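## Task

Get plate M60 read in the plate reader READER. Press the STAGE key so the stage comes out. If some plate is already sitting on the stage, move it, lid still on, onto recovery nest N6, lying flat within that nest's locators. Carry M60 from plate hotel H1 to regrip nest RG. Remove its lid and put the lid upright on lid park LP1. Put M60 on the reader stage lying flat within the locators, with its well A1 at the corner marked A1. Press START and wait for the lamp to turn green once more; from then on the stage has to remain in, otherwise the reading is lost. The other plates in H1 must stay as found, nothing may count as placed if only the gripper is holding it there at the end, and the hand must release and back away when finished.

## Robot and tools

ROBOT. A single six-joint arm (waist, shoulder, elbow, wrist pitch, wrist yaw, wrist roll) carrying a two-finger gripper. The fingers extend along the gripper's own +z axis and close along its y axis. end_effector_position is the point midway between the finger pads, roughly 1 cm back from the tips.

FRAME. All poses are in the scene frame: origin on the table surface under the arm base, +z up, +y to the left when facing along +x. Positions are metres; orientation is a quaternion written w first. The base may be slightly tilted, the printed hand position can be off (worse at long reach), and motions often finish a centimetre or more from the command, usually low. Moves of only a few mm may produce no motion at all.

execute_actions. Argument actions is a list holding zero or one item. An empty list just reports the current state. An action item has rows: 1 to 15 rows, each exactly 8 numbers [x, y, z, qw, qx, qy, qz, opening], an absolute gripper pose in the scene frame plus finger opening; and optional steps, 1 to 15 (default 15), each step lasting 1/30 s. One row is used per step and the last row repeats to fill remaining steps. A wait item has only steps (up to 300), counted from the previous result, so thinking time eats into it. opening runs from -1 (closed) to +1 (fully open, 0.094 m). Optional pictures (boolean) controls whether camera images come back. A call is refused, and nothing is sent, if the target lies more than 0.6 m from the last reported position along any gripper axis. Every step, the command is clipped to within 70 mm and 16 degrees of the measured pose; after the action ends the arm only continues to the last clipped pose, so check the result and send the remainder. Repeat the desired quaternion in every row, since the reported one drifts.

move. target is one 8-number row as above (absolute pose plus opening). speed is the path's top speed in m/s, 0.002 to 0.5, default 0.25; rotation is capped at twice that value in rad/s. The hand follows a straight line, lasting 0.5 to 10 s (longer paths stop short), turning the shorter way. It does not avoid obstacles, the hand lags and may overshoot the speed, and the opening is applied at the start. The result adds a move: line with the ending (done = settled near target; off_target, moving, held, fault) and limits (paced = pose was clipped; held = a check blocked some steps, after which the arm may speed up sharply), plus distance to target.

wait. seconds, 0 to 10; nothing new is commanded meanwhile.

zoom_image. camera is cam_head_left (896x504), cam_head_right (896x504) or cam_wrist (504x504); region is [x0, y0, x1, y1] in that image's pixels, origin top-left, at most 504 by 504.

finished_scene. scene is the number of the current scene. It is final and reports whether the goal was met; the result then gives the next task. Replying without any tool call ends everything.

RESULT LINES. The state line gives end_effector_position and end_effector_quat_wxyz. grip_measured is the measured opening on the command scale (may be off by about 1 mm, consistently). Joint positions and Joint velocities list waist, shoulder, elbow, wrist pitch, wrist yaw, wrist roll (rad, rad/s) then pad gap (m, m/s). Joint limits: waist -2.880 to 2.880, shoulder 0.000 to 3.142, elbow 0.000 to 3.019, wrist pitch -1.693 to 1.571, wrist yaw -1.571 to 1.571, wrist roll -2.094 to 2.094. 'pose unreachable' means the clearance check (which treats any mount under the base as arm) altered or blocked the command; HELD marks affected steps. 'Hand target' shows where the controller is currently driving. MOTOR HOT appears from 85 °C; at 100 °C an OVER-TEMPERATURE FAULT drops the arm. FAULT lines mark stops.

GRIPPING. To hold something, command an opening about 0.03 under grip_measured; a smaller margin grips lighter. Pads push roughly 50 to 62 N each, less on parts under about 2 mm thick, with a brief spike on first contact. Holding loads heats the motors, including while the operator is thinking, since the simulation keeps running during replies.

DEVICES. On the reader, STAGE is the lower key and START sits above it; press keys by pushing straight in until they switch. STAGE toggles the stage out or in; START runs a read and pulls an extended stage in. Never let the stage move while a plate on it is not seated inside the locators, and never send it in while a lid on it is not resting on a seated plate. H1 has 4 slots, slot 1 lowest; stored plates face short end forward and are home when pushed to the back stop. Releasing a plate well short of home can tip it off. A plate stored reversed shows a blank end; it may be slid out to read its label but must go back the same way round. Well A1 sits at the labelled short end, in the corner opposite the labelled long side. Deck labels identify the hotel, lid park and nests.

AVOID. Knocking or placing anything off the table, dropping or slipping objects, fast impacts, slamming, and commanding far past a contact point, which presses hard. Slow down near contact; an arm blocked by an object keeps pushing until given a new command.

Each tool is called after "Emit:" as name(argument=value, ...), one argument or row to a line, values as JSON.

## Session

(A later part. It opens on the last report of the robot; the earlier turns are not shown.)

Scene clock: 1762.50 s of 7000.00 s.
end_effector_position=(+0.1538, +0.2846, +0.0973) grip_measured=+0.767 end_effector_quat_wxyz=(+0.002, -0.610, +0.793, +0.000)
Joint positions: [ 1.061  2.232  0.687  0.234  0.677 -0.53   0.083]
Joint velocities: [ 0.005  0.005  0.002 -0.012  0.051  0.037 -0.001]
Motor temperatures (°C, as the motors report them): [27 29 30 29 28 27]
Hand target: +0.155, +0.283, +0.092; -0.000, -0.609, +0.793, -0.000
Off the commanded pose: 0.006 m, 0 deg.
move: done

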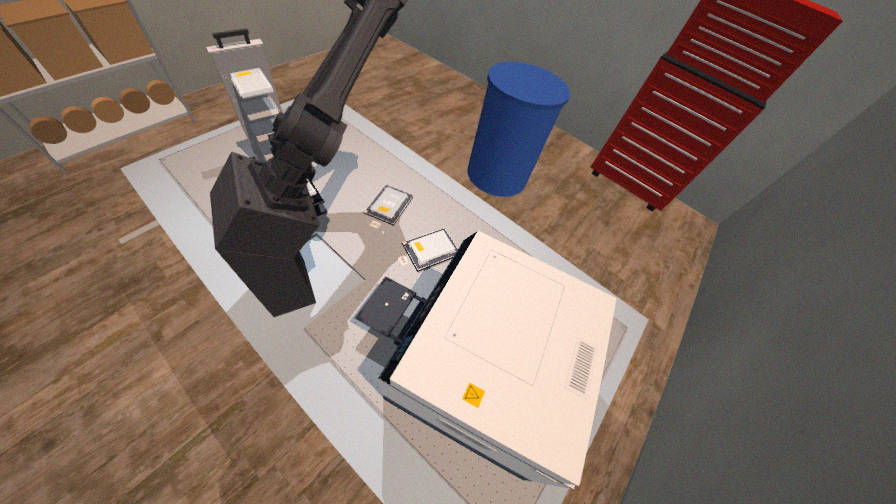

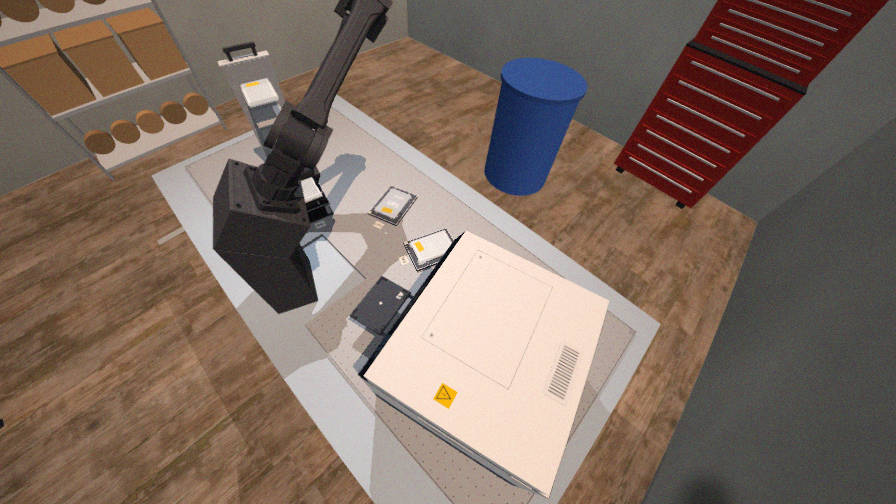

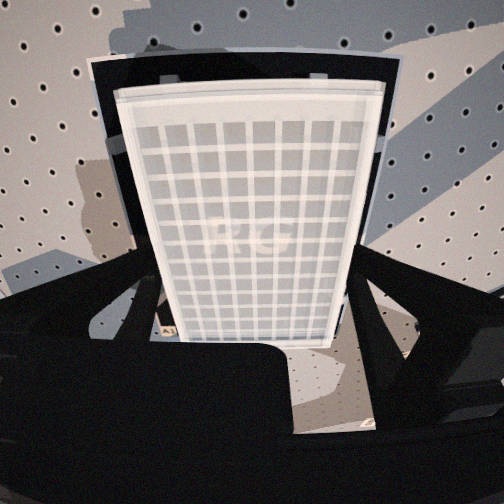

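Emit:
move(
  target=[0.154,0.282,0.074,0,-0.609,0.793,0,0.70],
  speed=0.01,
)

Scene clock: 1774.40 s of 7000.00 s.
end_effector_position=(+0.1515, +0.2880, +0.0871) grip_measured=+0.767 end_effector_quat_wxyz=(+0.008, -0.606, +0.795, +0.007)
Joint positions: [ 1.047  2.266  0.696  0.287  0.662 -0.549  0.083]
Joint velocities: [-0.005 -0.005 -0.017 -0.002  0.051 -0.066 -0.   ]
Motor temperatures (°C, as the motors report them): [28 29 30 29 28 27]
Hand target: +0.154, +0.282, +0.074; -0.000, -0.609, +0.793, -0.000
Off the commanded pose: 0.015 m, 1 deg.
After step 90, 6.33 s passed at rest.
move: off_target

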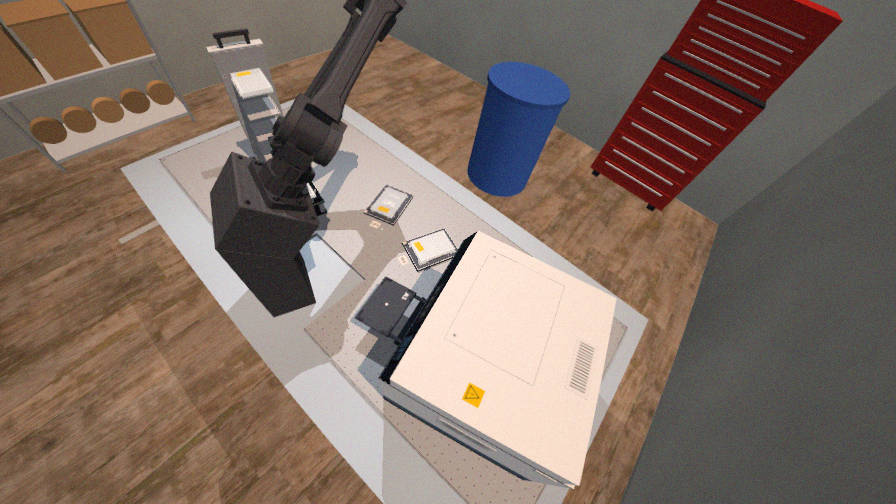

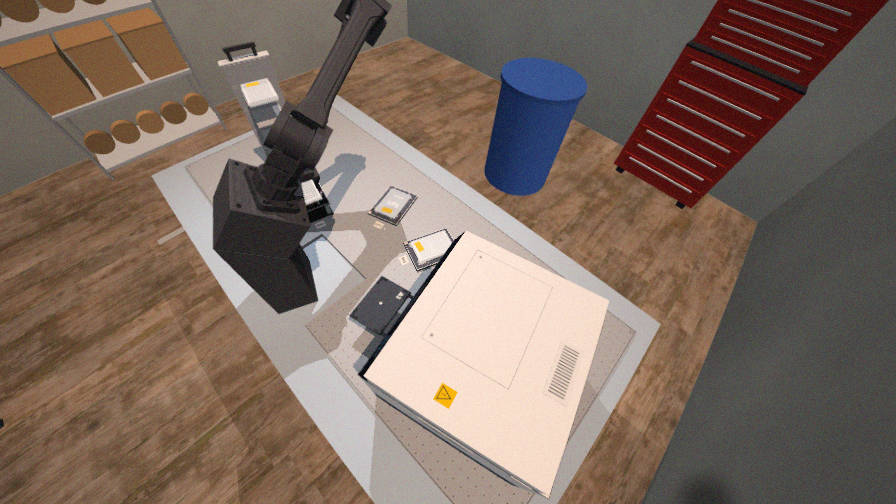

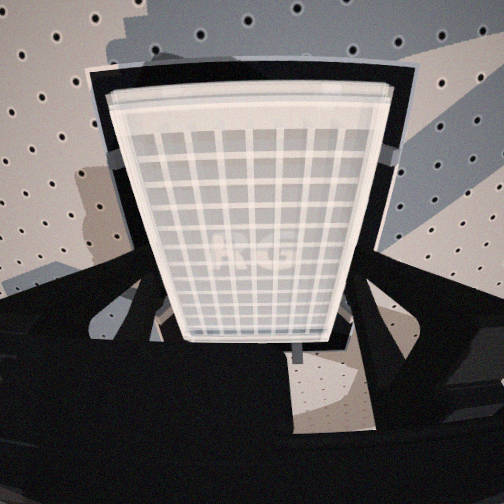

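Emit:
move(
  target=[0.152,0.273,0.088,0,-0.609,0.793,0,0.70],
  speed=0.01,
)

Emit:
zoom_image(
  camera="cam_head_right",
  region=[280,160,350,240],
)

Scene clock: 1785.97 s of 7000.00 s.
end_effector_position=(+0.1512, +0.2869, +0.0887) grip_measured=+0.767 end_effector_quat_wxyz=(+0.008, -0.606, +0.795, +0.008)
Joint positions: [ 1.048  2.26   0.69   0.287  0.659 -0.548  0.083]
Joint velocities: [ 0.005 -0.015  0.002 -0.012  0.037 -0.007  0.   ]
Motor temperatures (°C, as the motors report them): [27 29 30 29 28 27]
Hand target: +0.152, +0.273, +0.088; -0.000, -0.609, +0.793, -0.000
Off the commanded pose: 0.014 m, 1 deg.
After step 90, 6.83 s passed at rest.
move: off_target

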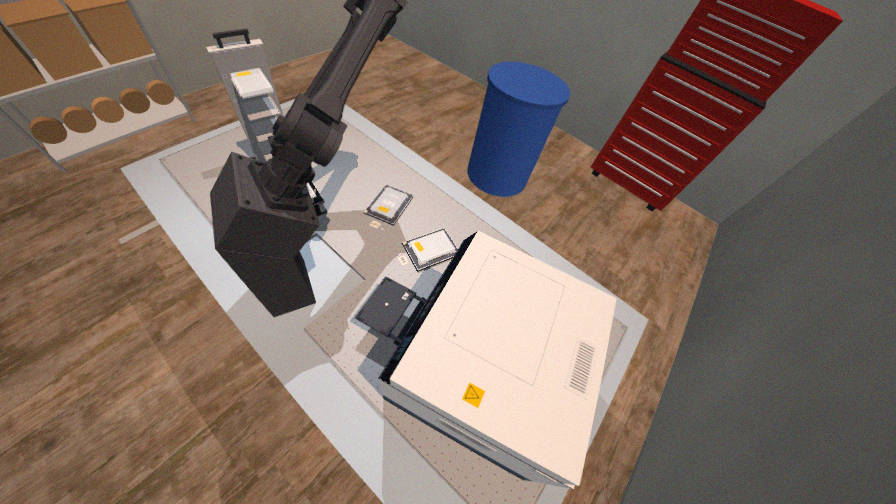

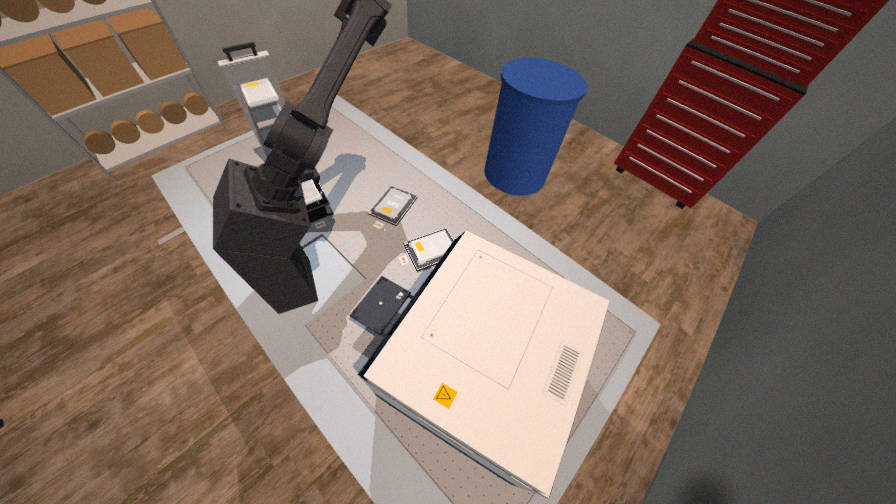

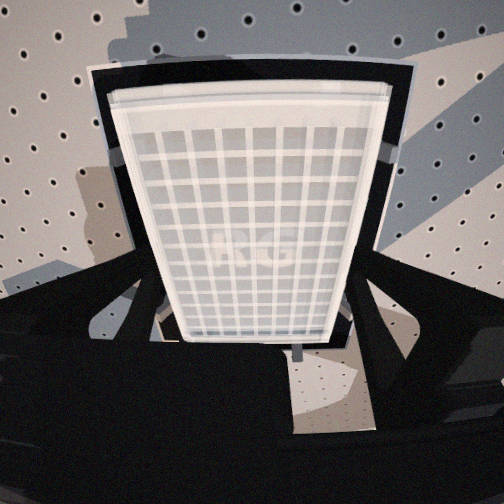

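Region (280, 160, 350, 240) of cam_head_right's 896x504 image, scaled by 6.300, with more detail than that image has; it fills the left 441 columns of this view, and the rest is white.

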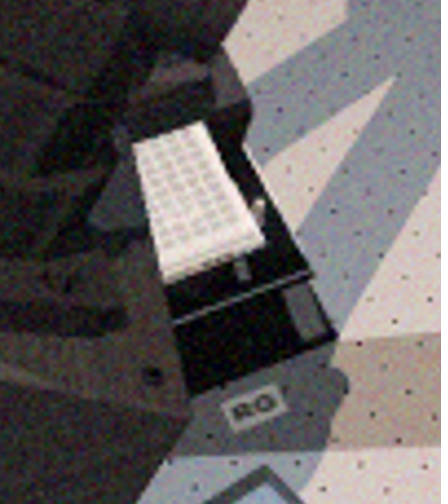

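Emit:
execute_actions(
  actions=[
    {"rows":[[0.151,0.284,0.088,0,-0.609,0.793,0,0.75],[0.151,0.284,0.088,0,-0.609,0.793,0,0.77],[0.151,0.284,0.088,0,-0.609,0.793,0,0.79],[0.151,0.284,0.088,0,-0.609,0.793,0,0.82],[0.151,0.284,0.088,0,-0.609,0.793,0,0.9]]},
  ],
)

Emit:
move(
  target=[0.152,0.284,0.13,0,-0.609,0.793,0,0.9],
  speed=0.04,
)

Emit:
zoom_image(
  camera="cam_head_right",
  region=[280,160,350,240],
)

Scene clock: 1796.47 s of 7000.00 s.
end_effector_position=(+0.1511, +0.2846, +0.0886) grip_measured=+0.898 end_effector_quat_wxyz=(+0.003, -0.609, +0.794, +0.002)
Joint positions: [ 1.049  2.26   0.693  0.27   0.671 -0.545  0.089]
Joint velocities: [-0.015  0.005 -0.007  0.017 -0.022  0.007  0.   ]
Motor temperatures (°C, as the motors report them): [27 30 30 29 28 27]
Hand target: +0.151, +0.284, +0.088; +0.000, -0.609, +0.793, -0.000
Off the commanded pose: 0.001 m, 0 deg.
Steps of this call (steps 1 to 90: nothing new was sent; then 7.00 s passed at rest; steps 91 to 105: all 15 steps of this action). Readings (end_effector_position):
91: (+0.1511, +0.2869, +0.0887)
92: (+0.1511, +0.2870, +0.0887)
94: (+0.1511, +0.2868, +0.0887)
98: (+0.1512, +0.2848, +0.0886)
105: the state above

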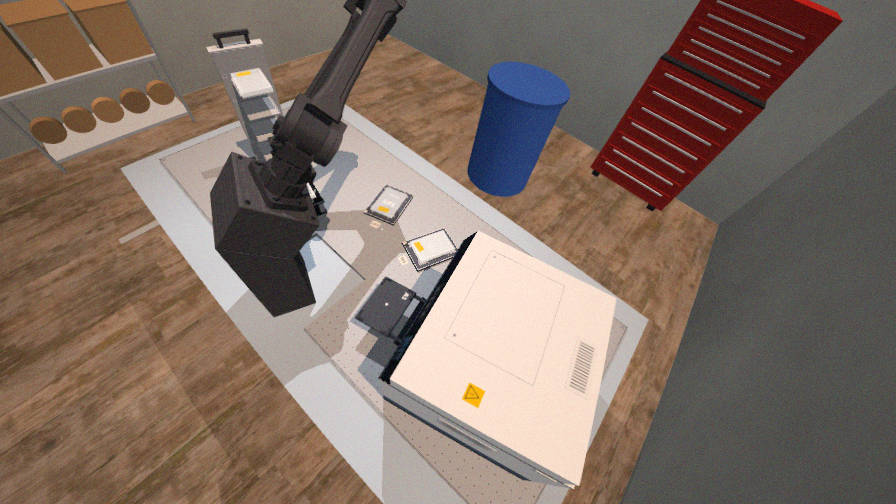

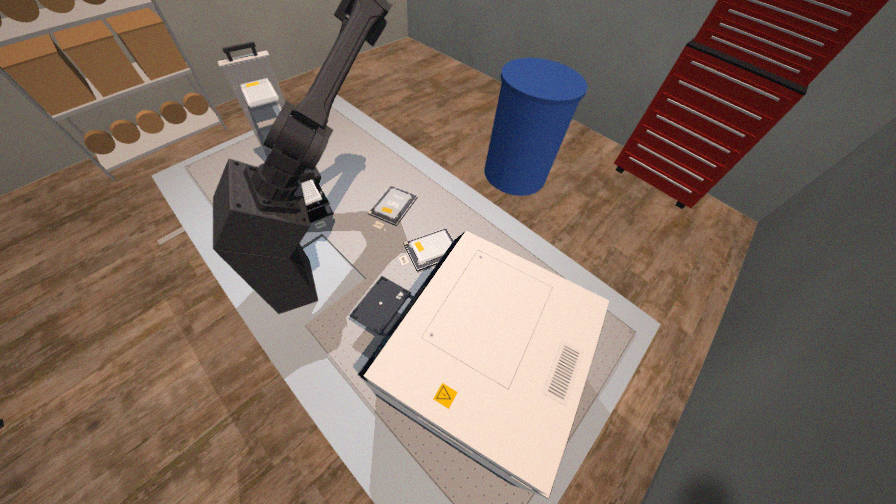

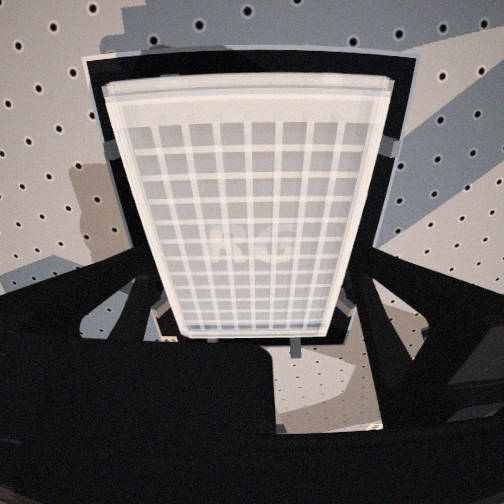

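Scene clock: 1798.03 s of 7000.00 s.
end_effector_position=(+0.1552, +0.2856, +0.1256) grip_measured=+0.898 end_effector_quat_wxyz=(+0.000, -0.608, +0.794, +0.000)
Joint positions: [ 1.114  2.153  0.664  0.133  0.689 -0.458  0.089]
Joint velocities: [-0.015  0.015 -0.007 -0.002 -0.051  0.022 -0.001]
Motor temperatures (°C, as the motors report them): [28 30 30 29 28 27]
Hand target: +0.152, +0.284, +0.131; -0.000, -0.609, +0.793, +0.000
Off the commanded pose: 0.006 m, 0 deg.
move: done

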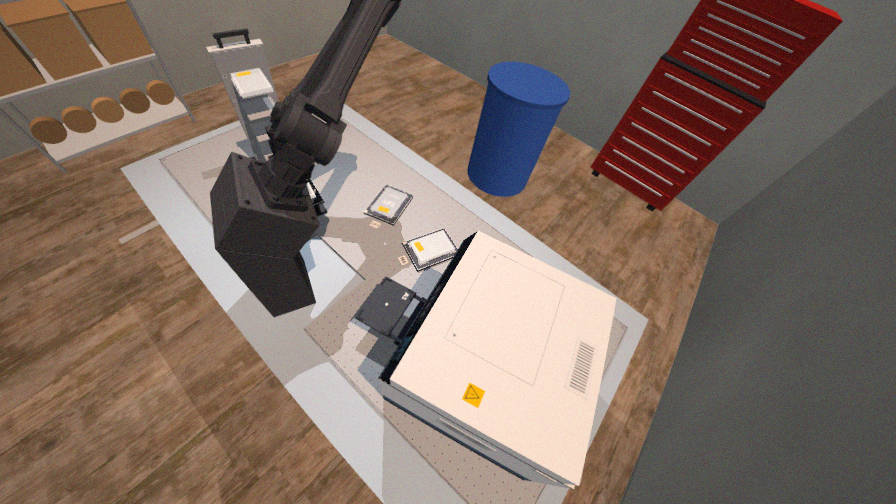

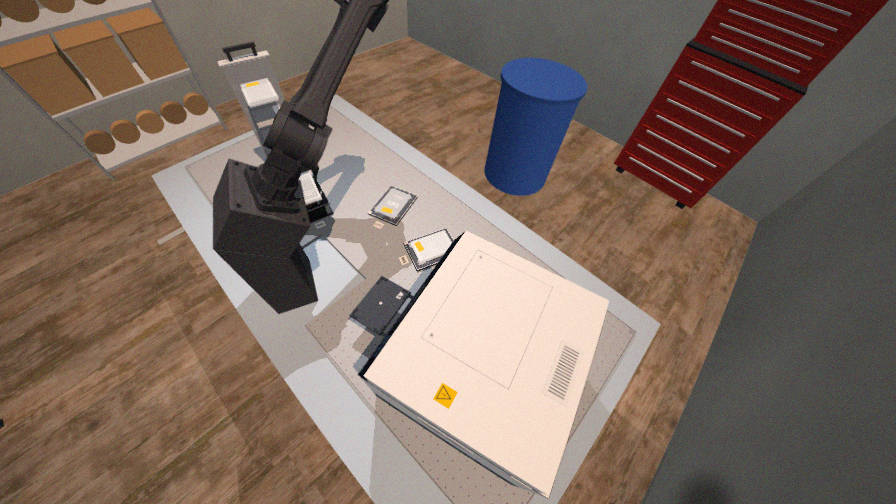

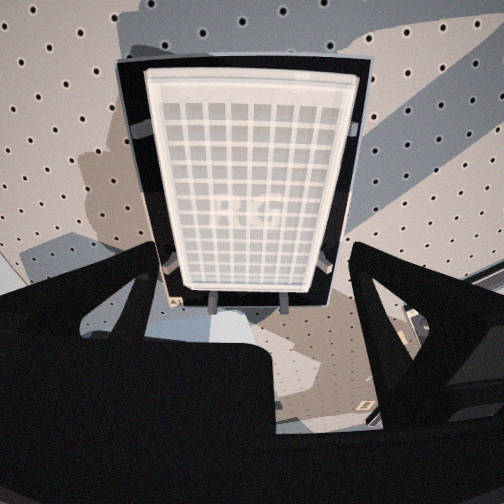

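Region (280, 160, 350, 240) of cam_head_right's 896x504 image, scaled by 6.300, with more detail than that image has; it fills the left 441 columns of this view, and the rest is white.

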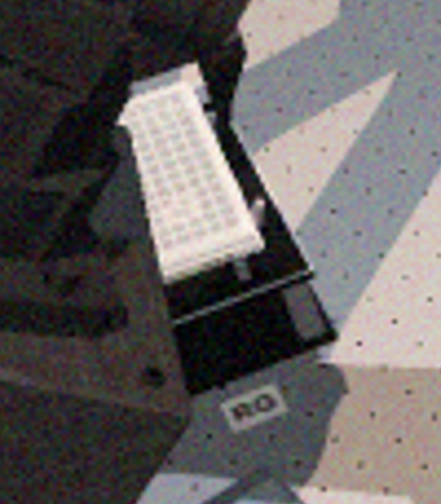

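Emit:
move(
  target=[0.165,0.335,0.13,0,-0.609,0.793,0,0.9],
  speed=0.05,
)

Scene clock: 1813.40 s of 7000.00 s.
end_effector_position=(+0.1723, +0.3328, +0.1305) grip_measured=+0.898 end_effector_quat_wxyz=(+0.003, -0.606, +0.796, +0.001)
Joint positions: [ 1.159  2.167  0.798 -0.017  0.697 -0.399  0.089]
Joint velocities: [-0.005 -0.015  0.002 -0.012  0.007 -0.022 -0.   ]
Motor temperatures (°C, as the motors report them): [28 30 30 29 28 27]
Hand target: +0.165, +0.335, +0.131; -0.000, -0.609, +0.793, +0.000
Off the commanded pose: 0.008 m, 1 deg.
After step 90, 11.07 s passed at rest.
move: done

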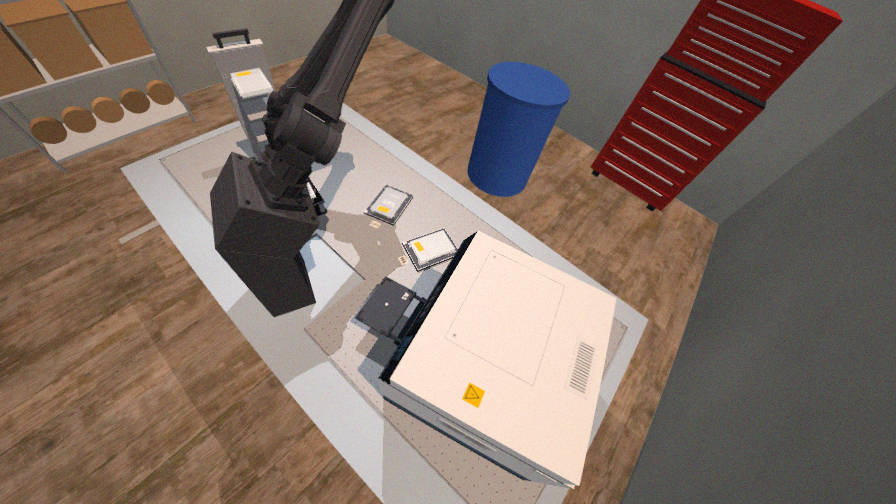

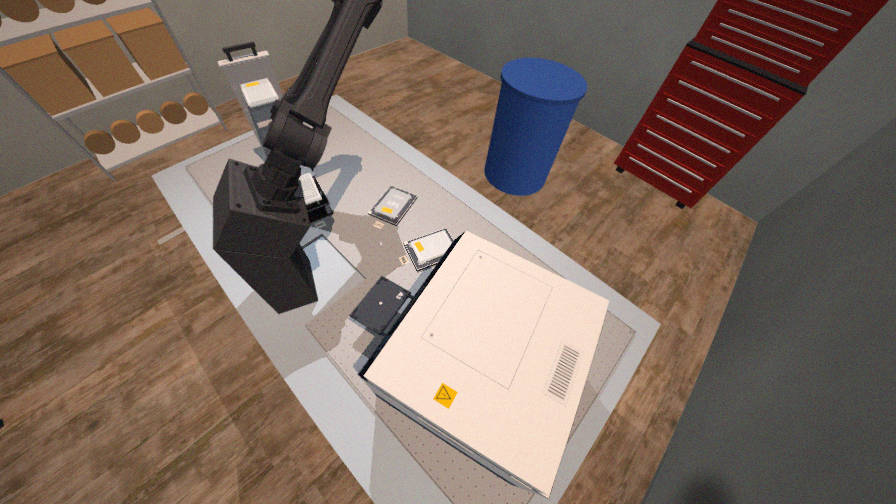

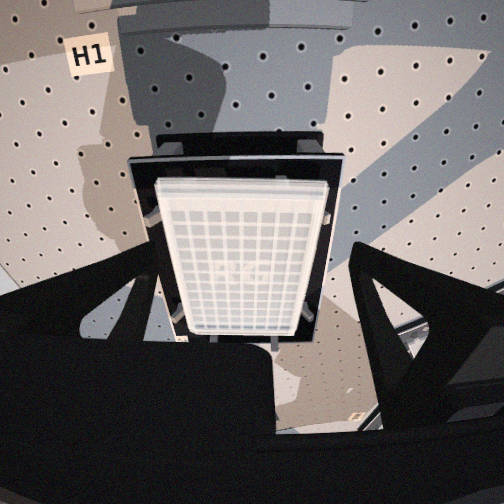

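Emit:
move(
  target=[0.15,0.283,0.12,0,-0.609,0.793,0,1],
  speed=0.05,
)

Emit:
move(
  target=[0.152,0.28,0.083,0,-0.609,0.793,0,1],
  speed=0.02,
)

Scene clock: 1841.90 s of 7000.00 s.
end_effector_position=(+0.1529, +0.2905, +0.1244) grip_measured=+1.000 end_effector_quat_wxyz=(+0.007, -0.606, +0.796, +0.001)
Joint positions: [ 1.123  2.168  0.668  0.154  0.692 -0.452  0.094]
Joint velocities: [ 0.015  0.005  0.002  0.012  0.022 -0.066  0.   ]
Motor temperatures (°C, as the motors report them): [28 29 30 29 28 27]
Hand target: +0.150, +0.283, +0.119; +0.000, -0.609, +0.793, -0.000
Off the commanded pose: 0.009 m, 1 deg.
After step 90, 24.10 s passed at rest.
move: done

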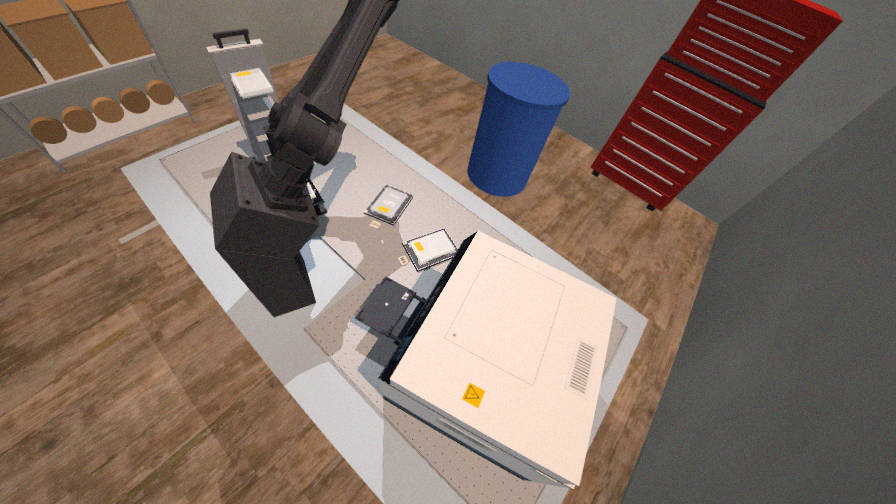

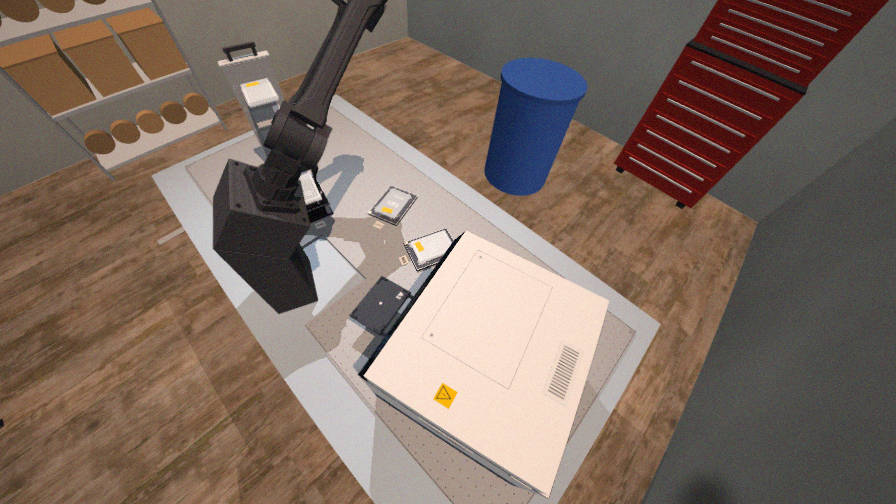

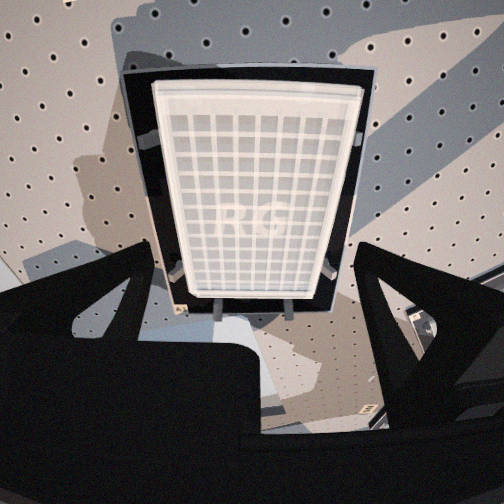

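Scene clock: 1844.30 s of 7000.00 s.
end_effector_position=(+0.1512, +0.2815, +0.0881) grip_measured=+1.000 end_effector_quat_wxyz=(+0.002, -0.609, +0.793, +0.000)
Joint positions: [ 1.043  2.259  0.688  0.276  0.672 -0.552  0.094]
Joint velocities: [ 0.005 -0.024 -0.007  0.007  0.051 -0.051  0.   ]
Motor temperatures (°C, as the motors report them): [28 29 30 29 28 27]
Hand target: +0.152, +0.280, +0.082; +0.000, -0.609, +0.793, -0.000
Off the commanded pose: 0.005 m, 0 deg.
move: done

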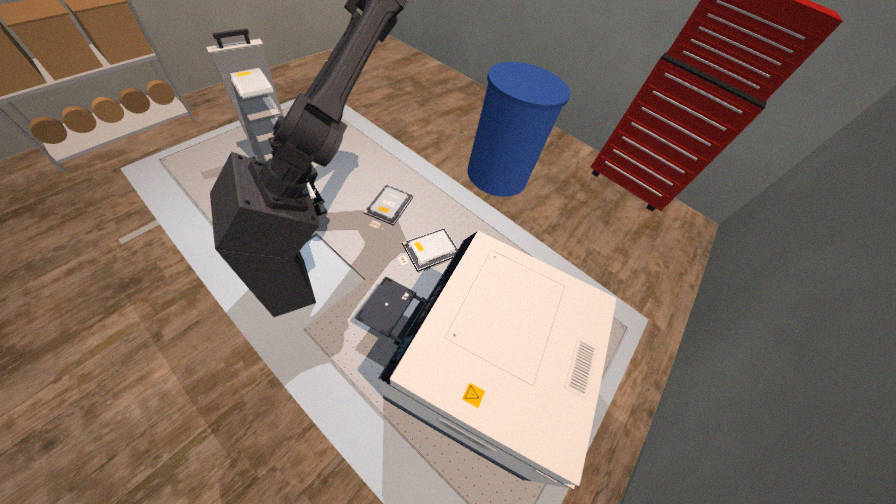

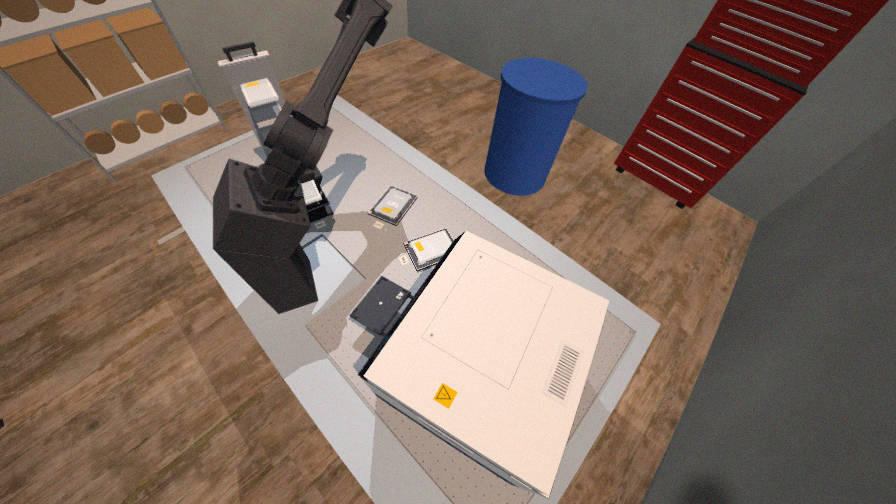

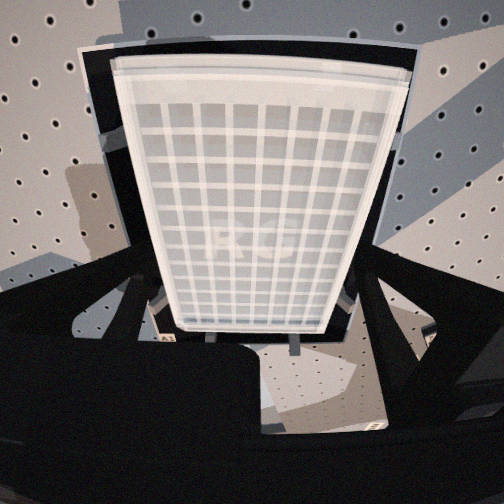

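Emit:
move(
  target=[0.152,0.28,0.084,0,-0.609,0.793,0,0.72],
)

Emit:
move(
  target=[0.149,0.266,0.092,0,-0.609,0.793,0,0.72],
  speed=0.01,
)

Scene clock: 1854.70 s of 7000.00 s.
end_effector_position=(+0.1512, +0.2816, +0.0881) grip_measured=+0.760 end_effector_quat_wxyz=(+0.002, -0.610, +0.792, +0.000)
Joint positions: [ 1.043  2.259  0.688  0.276  0.672 -0.554  0.083]
Joint velocities: [ 0.015 -0.015 -0.017 -0.007 -0.051  0.022  0.   ]
Motor temperatures (°C, as the motors report them): [28 29 30 29 28 27]
Hand target: +0.152, +0.280, +0.084; +0.000, -0.609, +0.793, -0.000
Off the commanded pose: 0.004 m, 0 deg.
After step 90, 6.70 s passed at rest.
move: done

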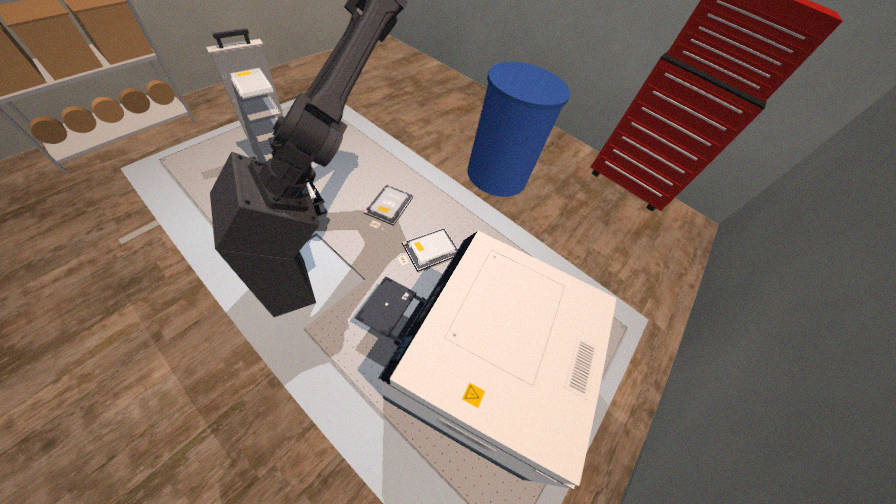

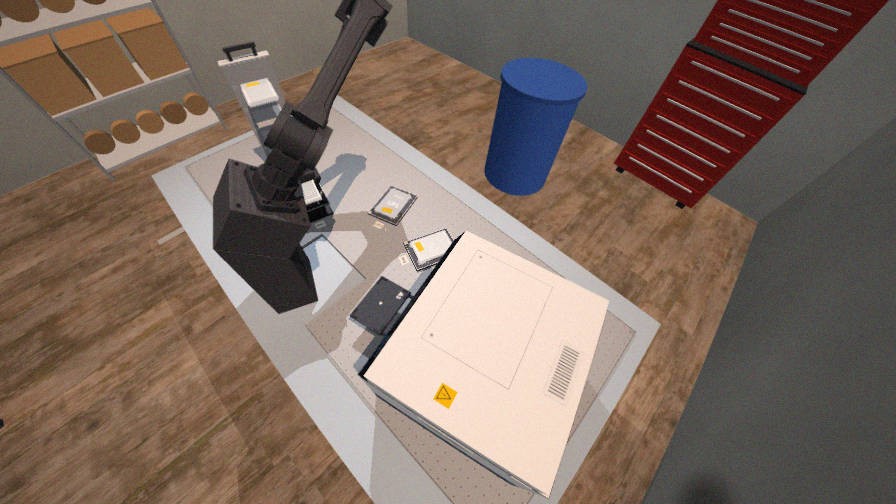

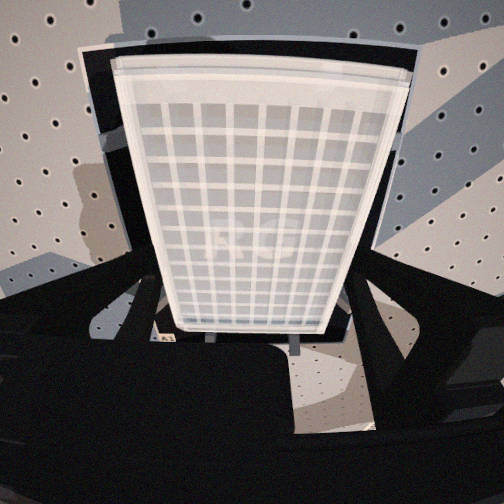

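Scene clock: 1856.57 s of 7000.00 s.
end_effector_position=(+0.1482, +0.2748, +0.0912) grip_measured=+0.760 end_effector_quat_wxyz=(+0.003, -0.609, +0.793, +0.000)
Joint positions: [ 1.043  2.253  0.664  0.297  0.672 -0.554  0.083]
Joint velocities: [-0.015  0.005 -0.007  0.007 -0.037  0.081 -0.001]
Motor temperatures (°C, as the motors report them): [28 29 30 29 28 27]
Hand target: +0.149, +0.266, +0.092; -0.000, -0.609, +0.793, -0.000
Off the commanded pose: 0.009 m, 0 deg.
move: done

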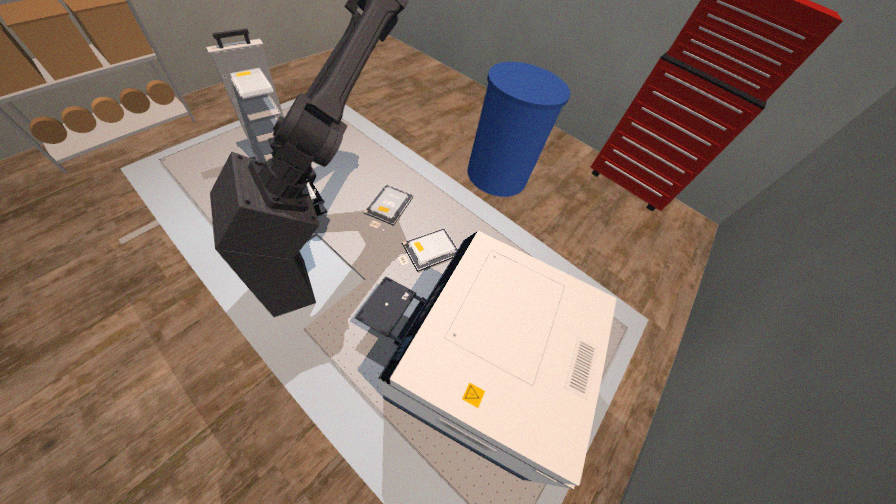

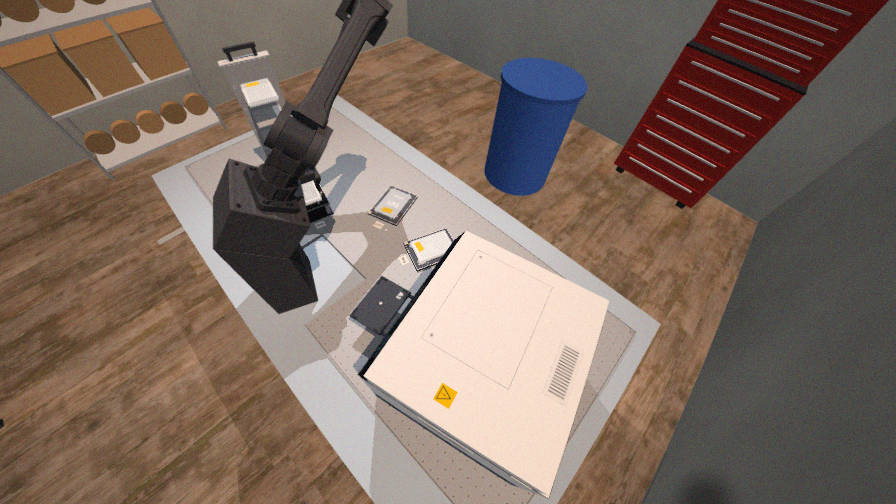

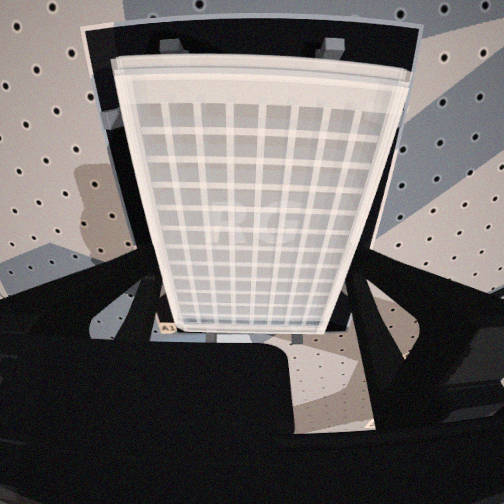

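Emit:
move(
  target=[0.144,0.272,0.082,0,-0.625,0.781,0,0.72],
  speed=0.01,
)

Scene clock: 1868.63 s of 7000.00 s.
end_effector_position=(+0.1478, +0.2762, +0.0883) grip_measured=+0.760 end_effector_quat_wxyz=(+0.006, -0.623, +0.782, +0.000)
Joint positions: [ 1.04   2.264  0.667  0.315  0.672 -0.598  0.083]
Joint velocities: [-0.015  0.005 -0.002  0.007 -0.037 -0.037 -0.001]
Motor temperatures (°C, as the motors report them): [28 29 30 29 28 27]
Hand target: +0.144, +0.272, +0.082; +0.000, -0.625, +0.781, -0.000
Off the commanded pose: 0.008 m, 1 deg.
After step 90, 6.83 s passed at rest.
move: done

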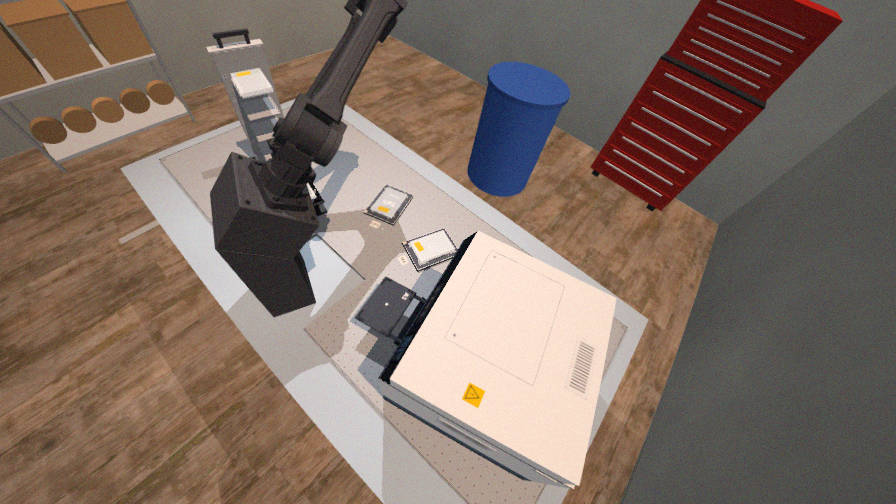

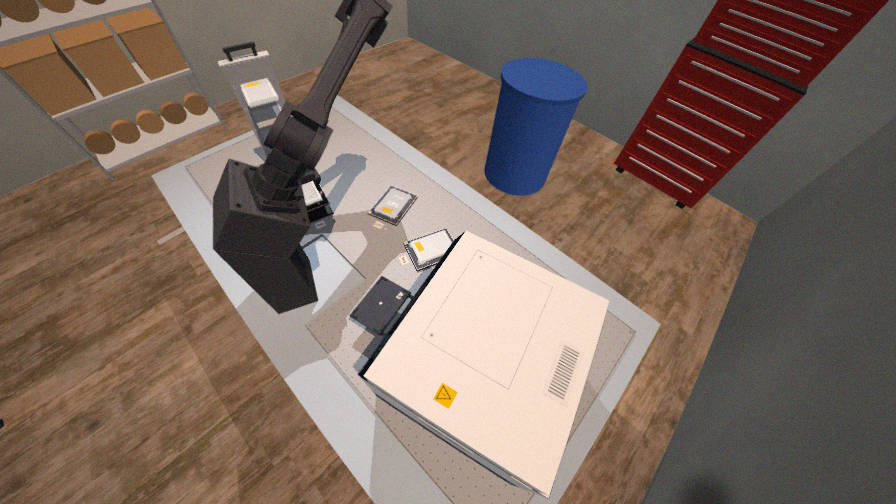

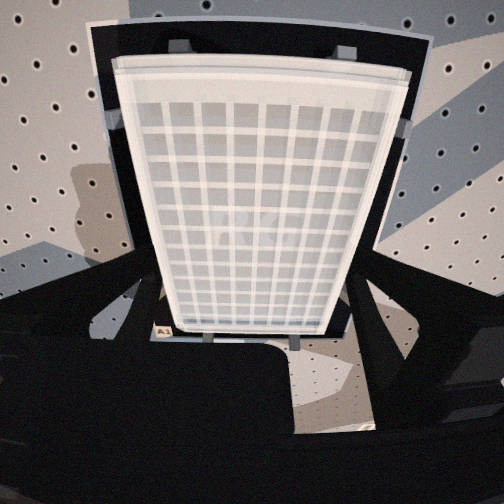

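Aligned now. Release and look.

Emit:
execute_actions(
  actions=[
    {"rows":[[0.147,0.275,0.086,0,-0.625,0.781,0,0.75],[0.147,0.275,0.086,0,-0.625,0.781,0,0.76],[0.147,0.275,0.086,0,-0.625,0.781,0,0.77],[0.147,0.275,0.086,0,-0.625,0.781,0,0.79],[0.147,0.275,0.086,0,-0.625,0.781,0,0.82],[0.147,0.275,0.086,0,-0.625,0.781,0,1]]},
  ],
)

Emit:
move(
  target=[0.15,0.285,0.125,0,-0.625,0.781,0,1],
  speed=0.04,
)

Scene clock: 1876.73 s of 7000.00 s.
end_effector_position=(+0.1477, +0.2762, +0.0881) grip_measured=+1.000 end_effector_quat_wxyz=(+0.005, -0.624, +0.781, +0.000)
Joint positions: [ 1.04   2.264  0.669  0.309  0.672 -0.598  0.094]
Joint velocities: [-0.015 -0.005 -0.012 -0.002 -0.022  0.037  0.   ]
Motor temperatures (°C, as the motors report them): [28 29 30 29 28 27]
Hand target: +0.147, +0.275, +0.086; -0.000, -0.625, +0.781, -0.000
Off the commanded pose: 0.002 m, 1 deg.
Steps of this call (steps 1 to 90: nothing new was sent; then 4.60 s passed at rest; steps 91 to 105: all 15 steps of this action). Readings (end_effector_position):
91: (+0.1478, +0.2762, +0.0882)
92: (+0.1480, +0.2764, +0.0881)
94: (+0.1479, +0.2765, +0.0881)
98: (+0.1477, +0.2763, +0.0881)
105: the state above

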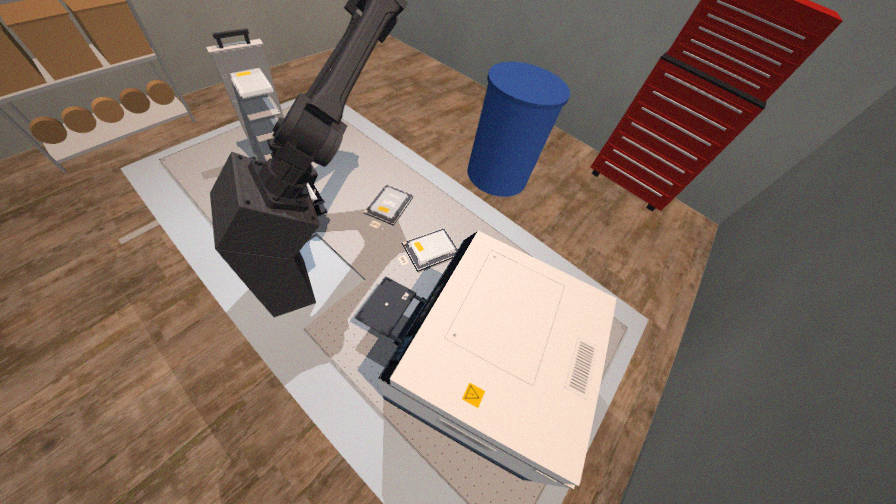

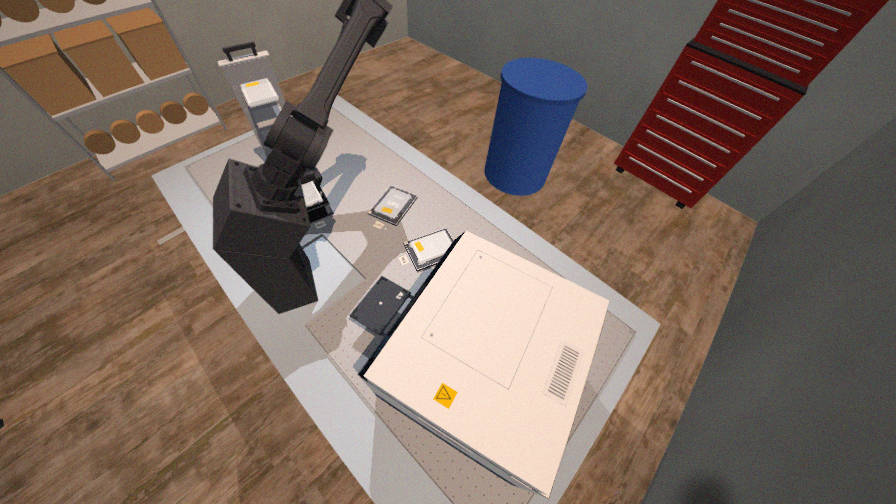

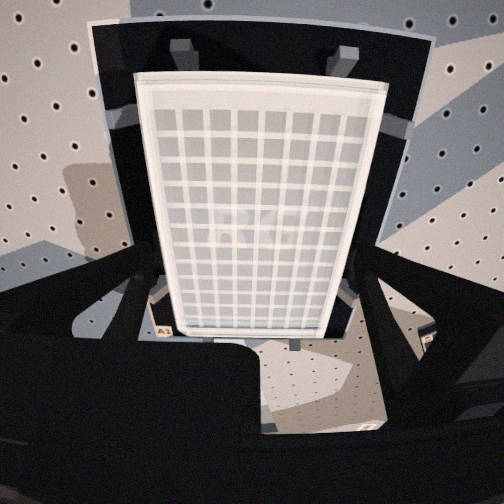

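Scene clock: 1878.23 s of 7000.00 s.
end_effector_position=(+0.1529, +0.2863, +0.1209) grip_measured=+1.000 end_effector_quat_wxyz=(+0.000, -0.624, +0.781, +0.000)
Joint positions: [ 1.11   2.171  0.669  0.149  0.688 -0.504  0.094]
Joint velocities: [ 0.005 -0.005 -0.017 -0.022 -0.051  0.066  0.   ]
Motor temperatures (°C, as the motors report them): [28 29 30 29 28 27]
Hand target: +0.150, +0.285, +0.126; -0.000, -0.625, +0.781, +0.000
Off the commanded pose: 0.005 m, 0 deg.
move: done

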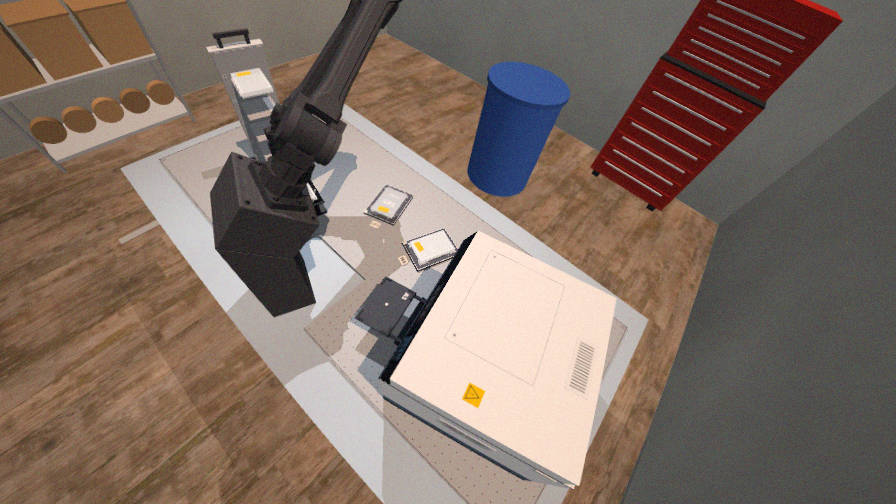

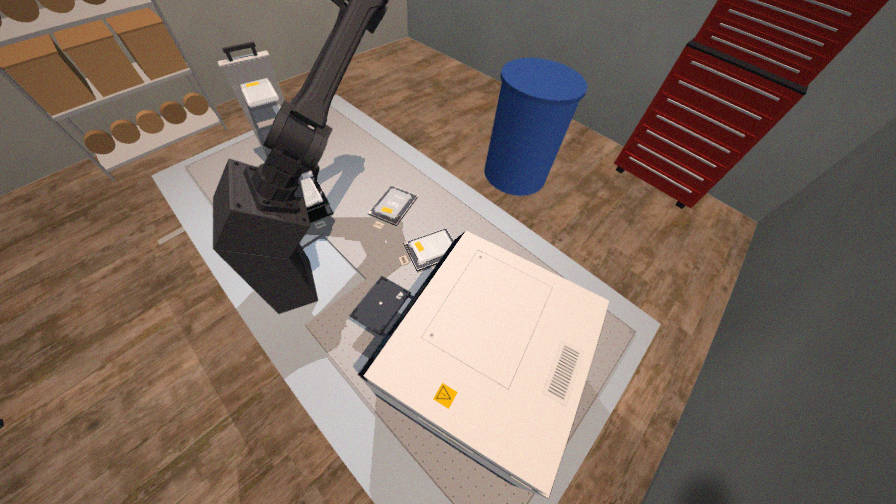

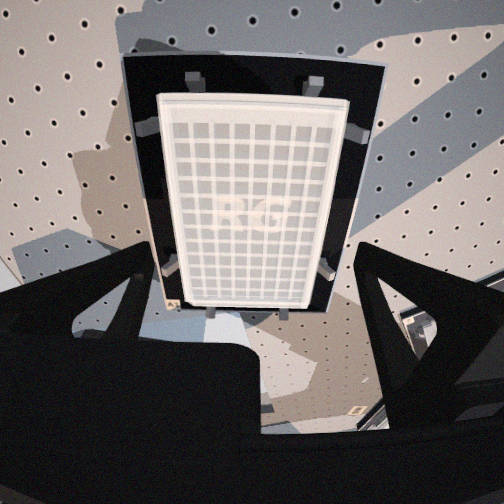

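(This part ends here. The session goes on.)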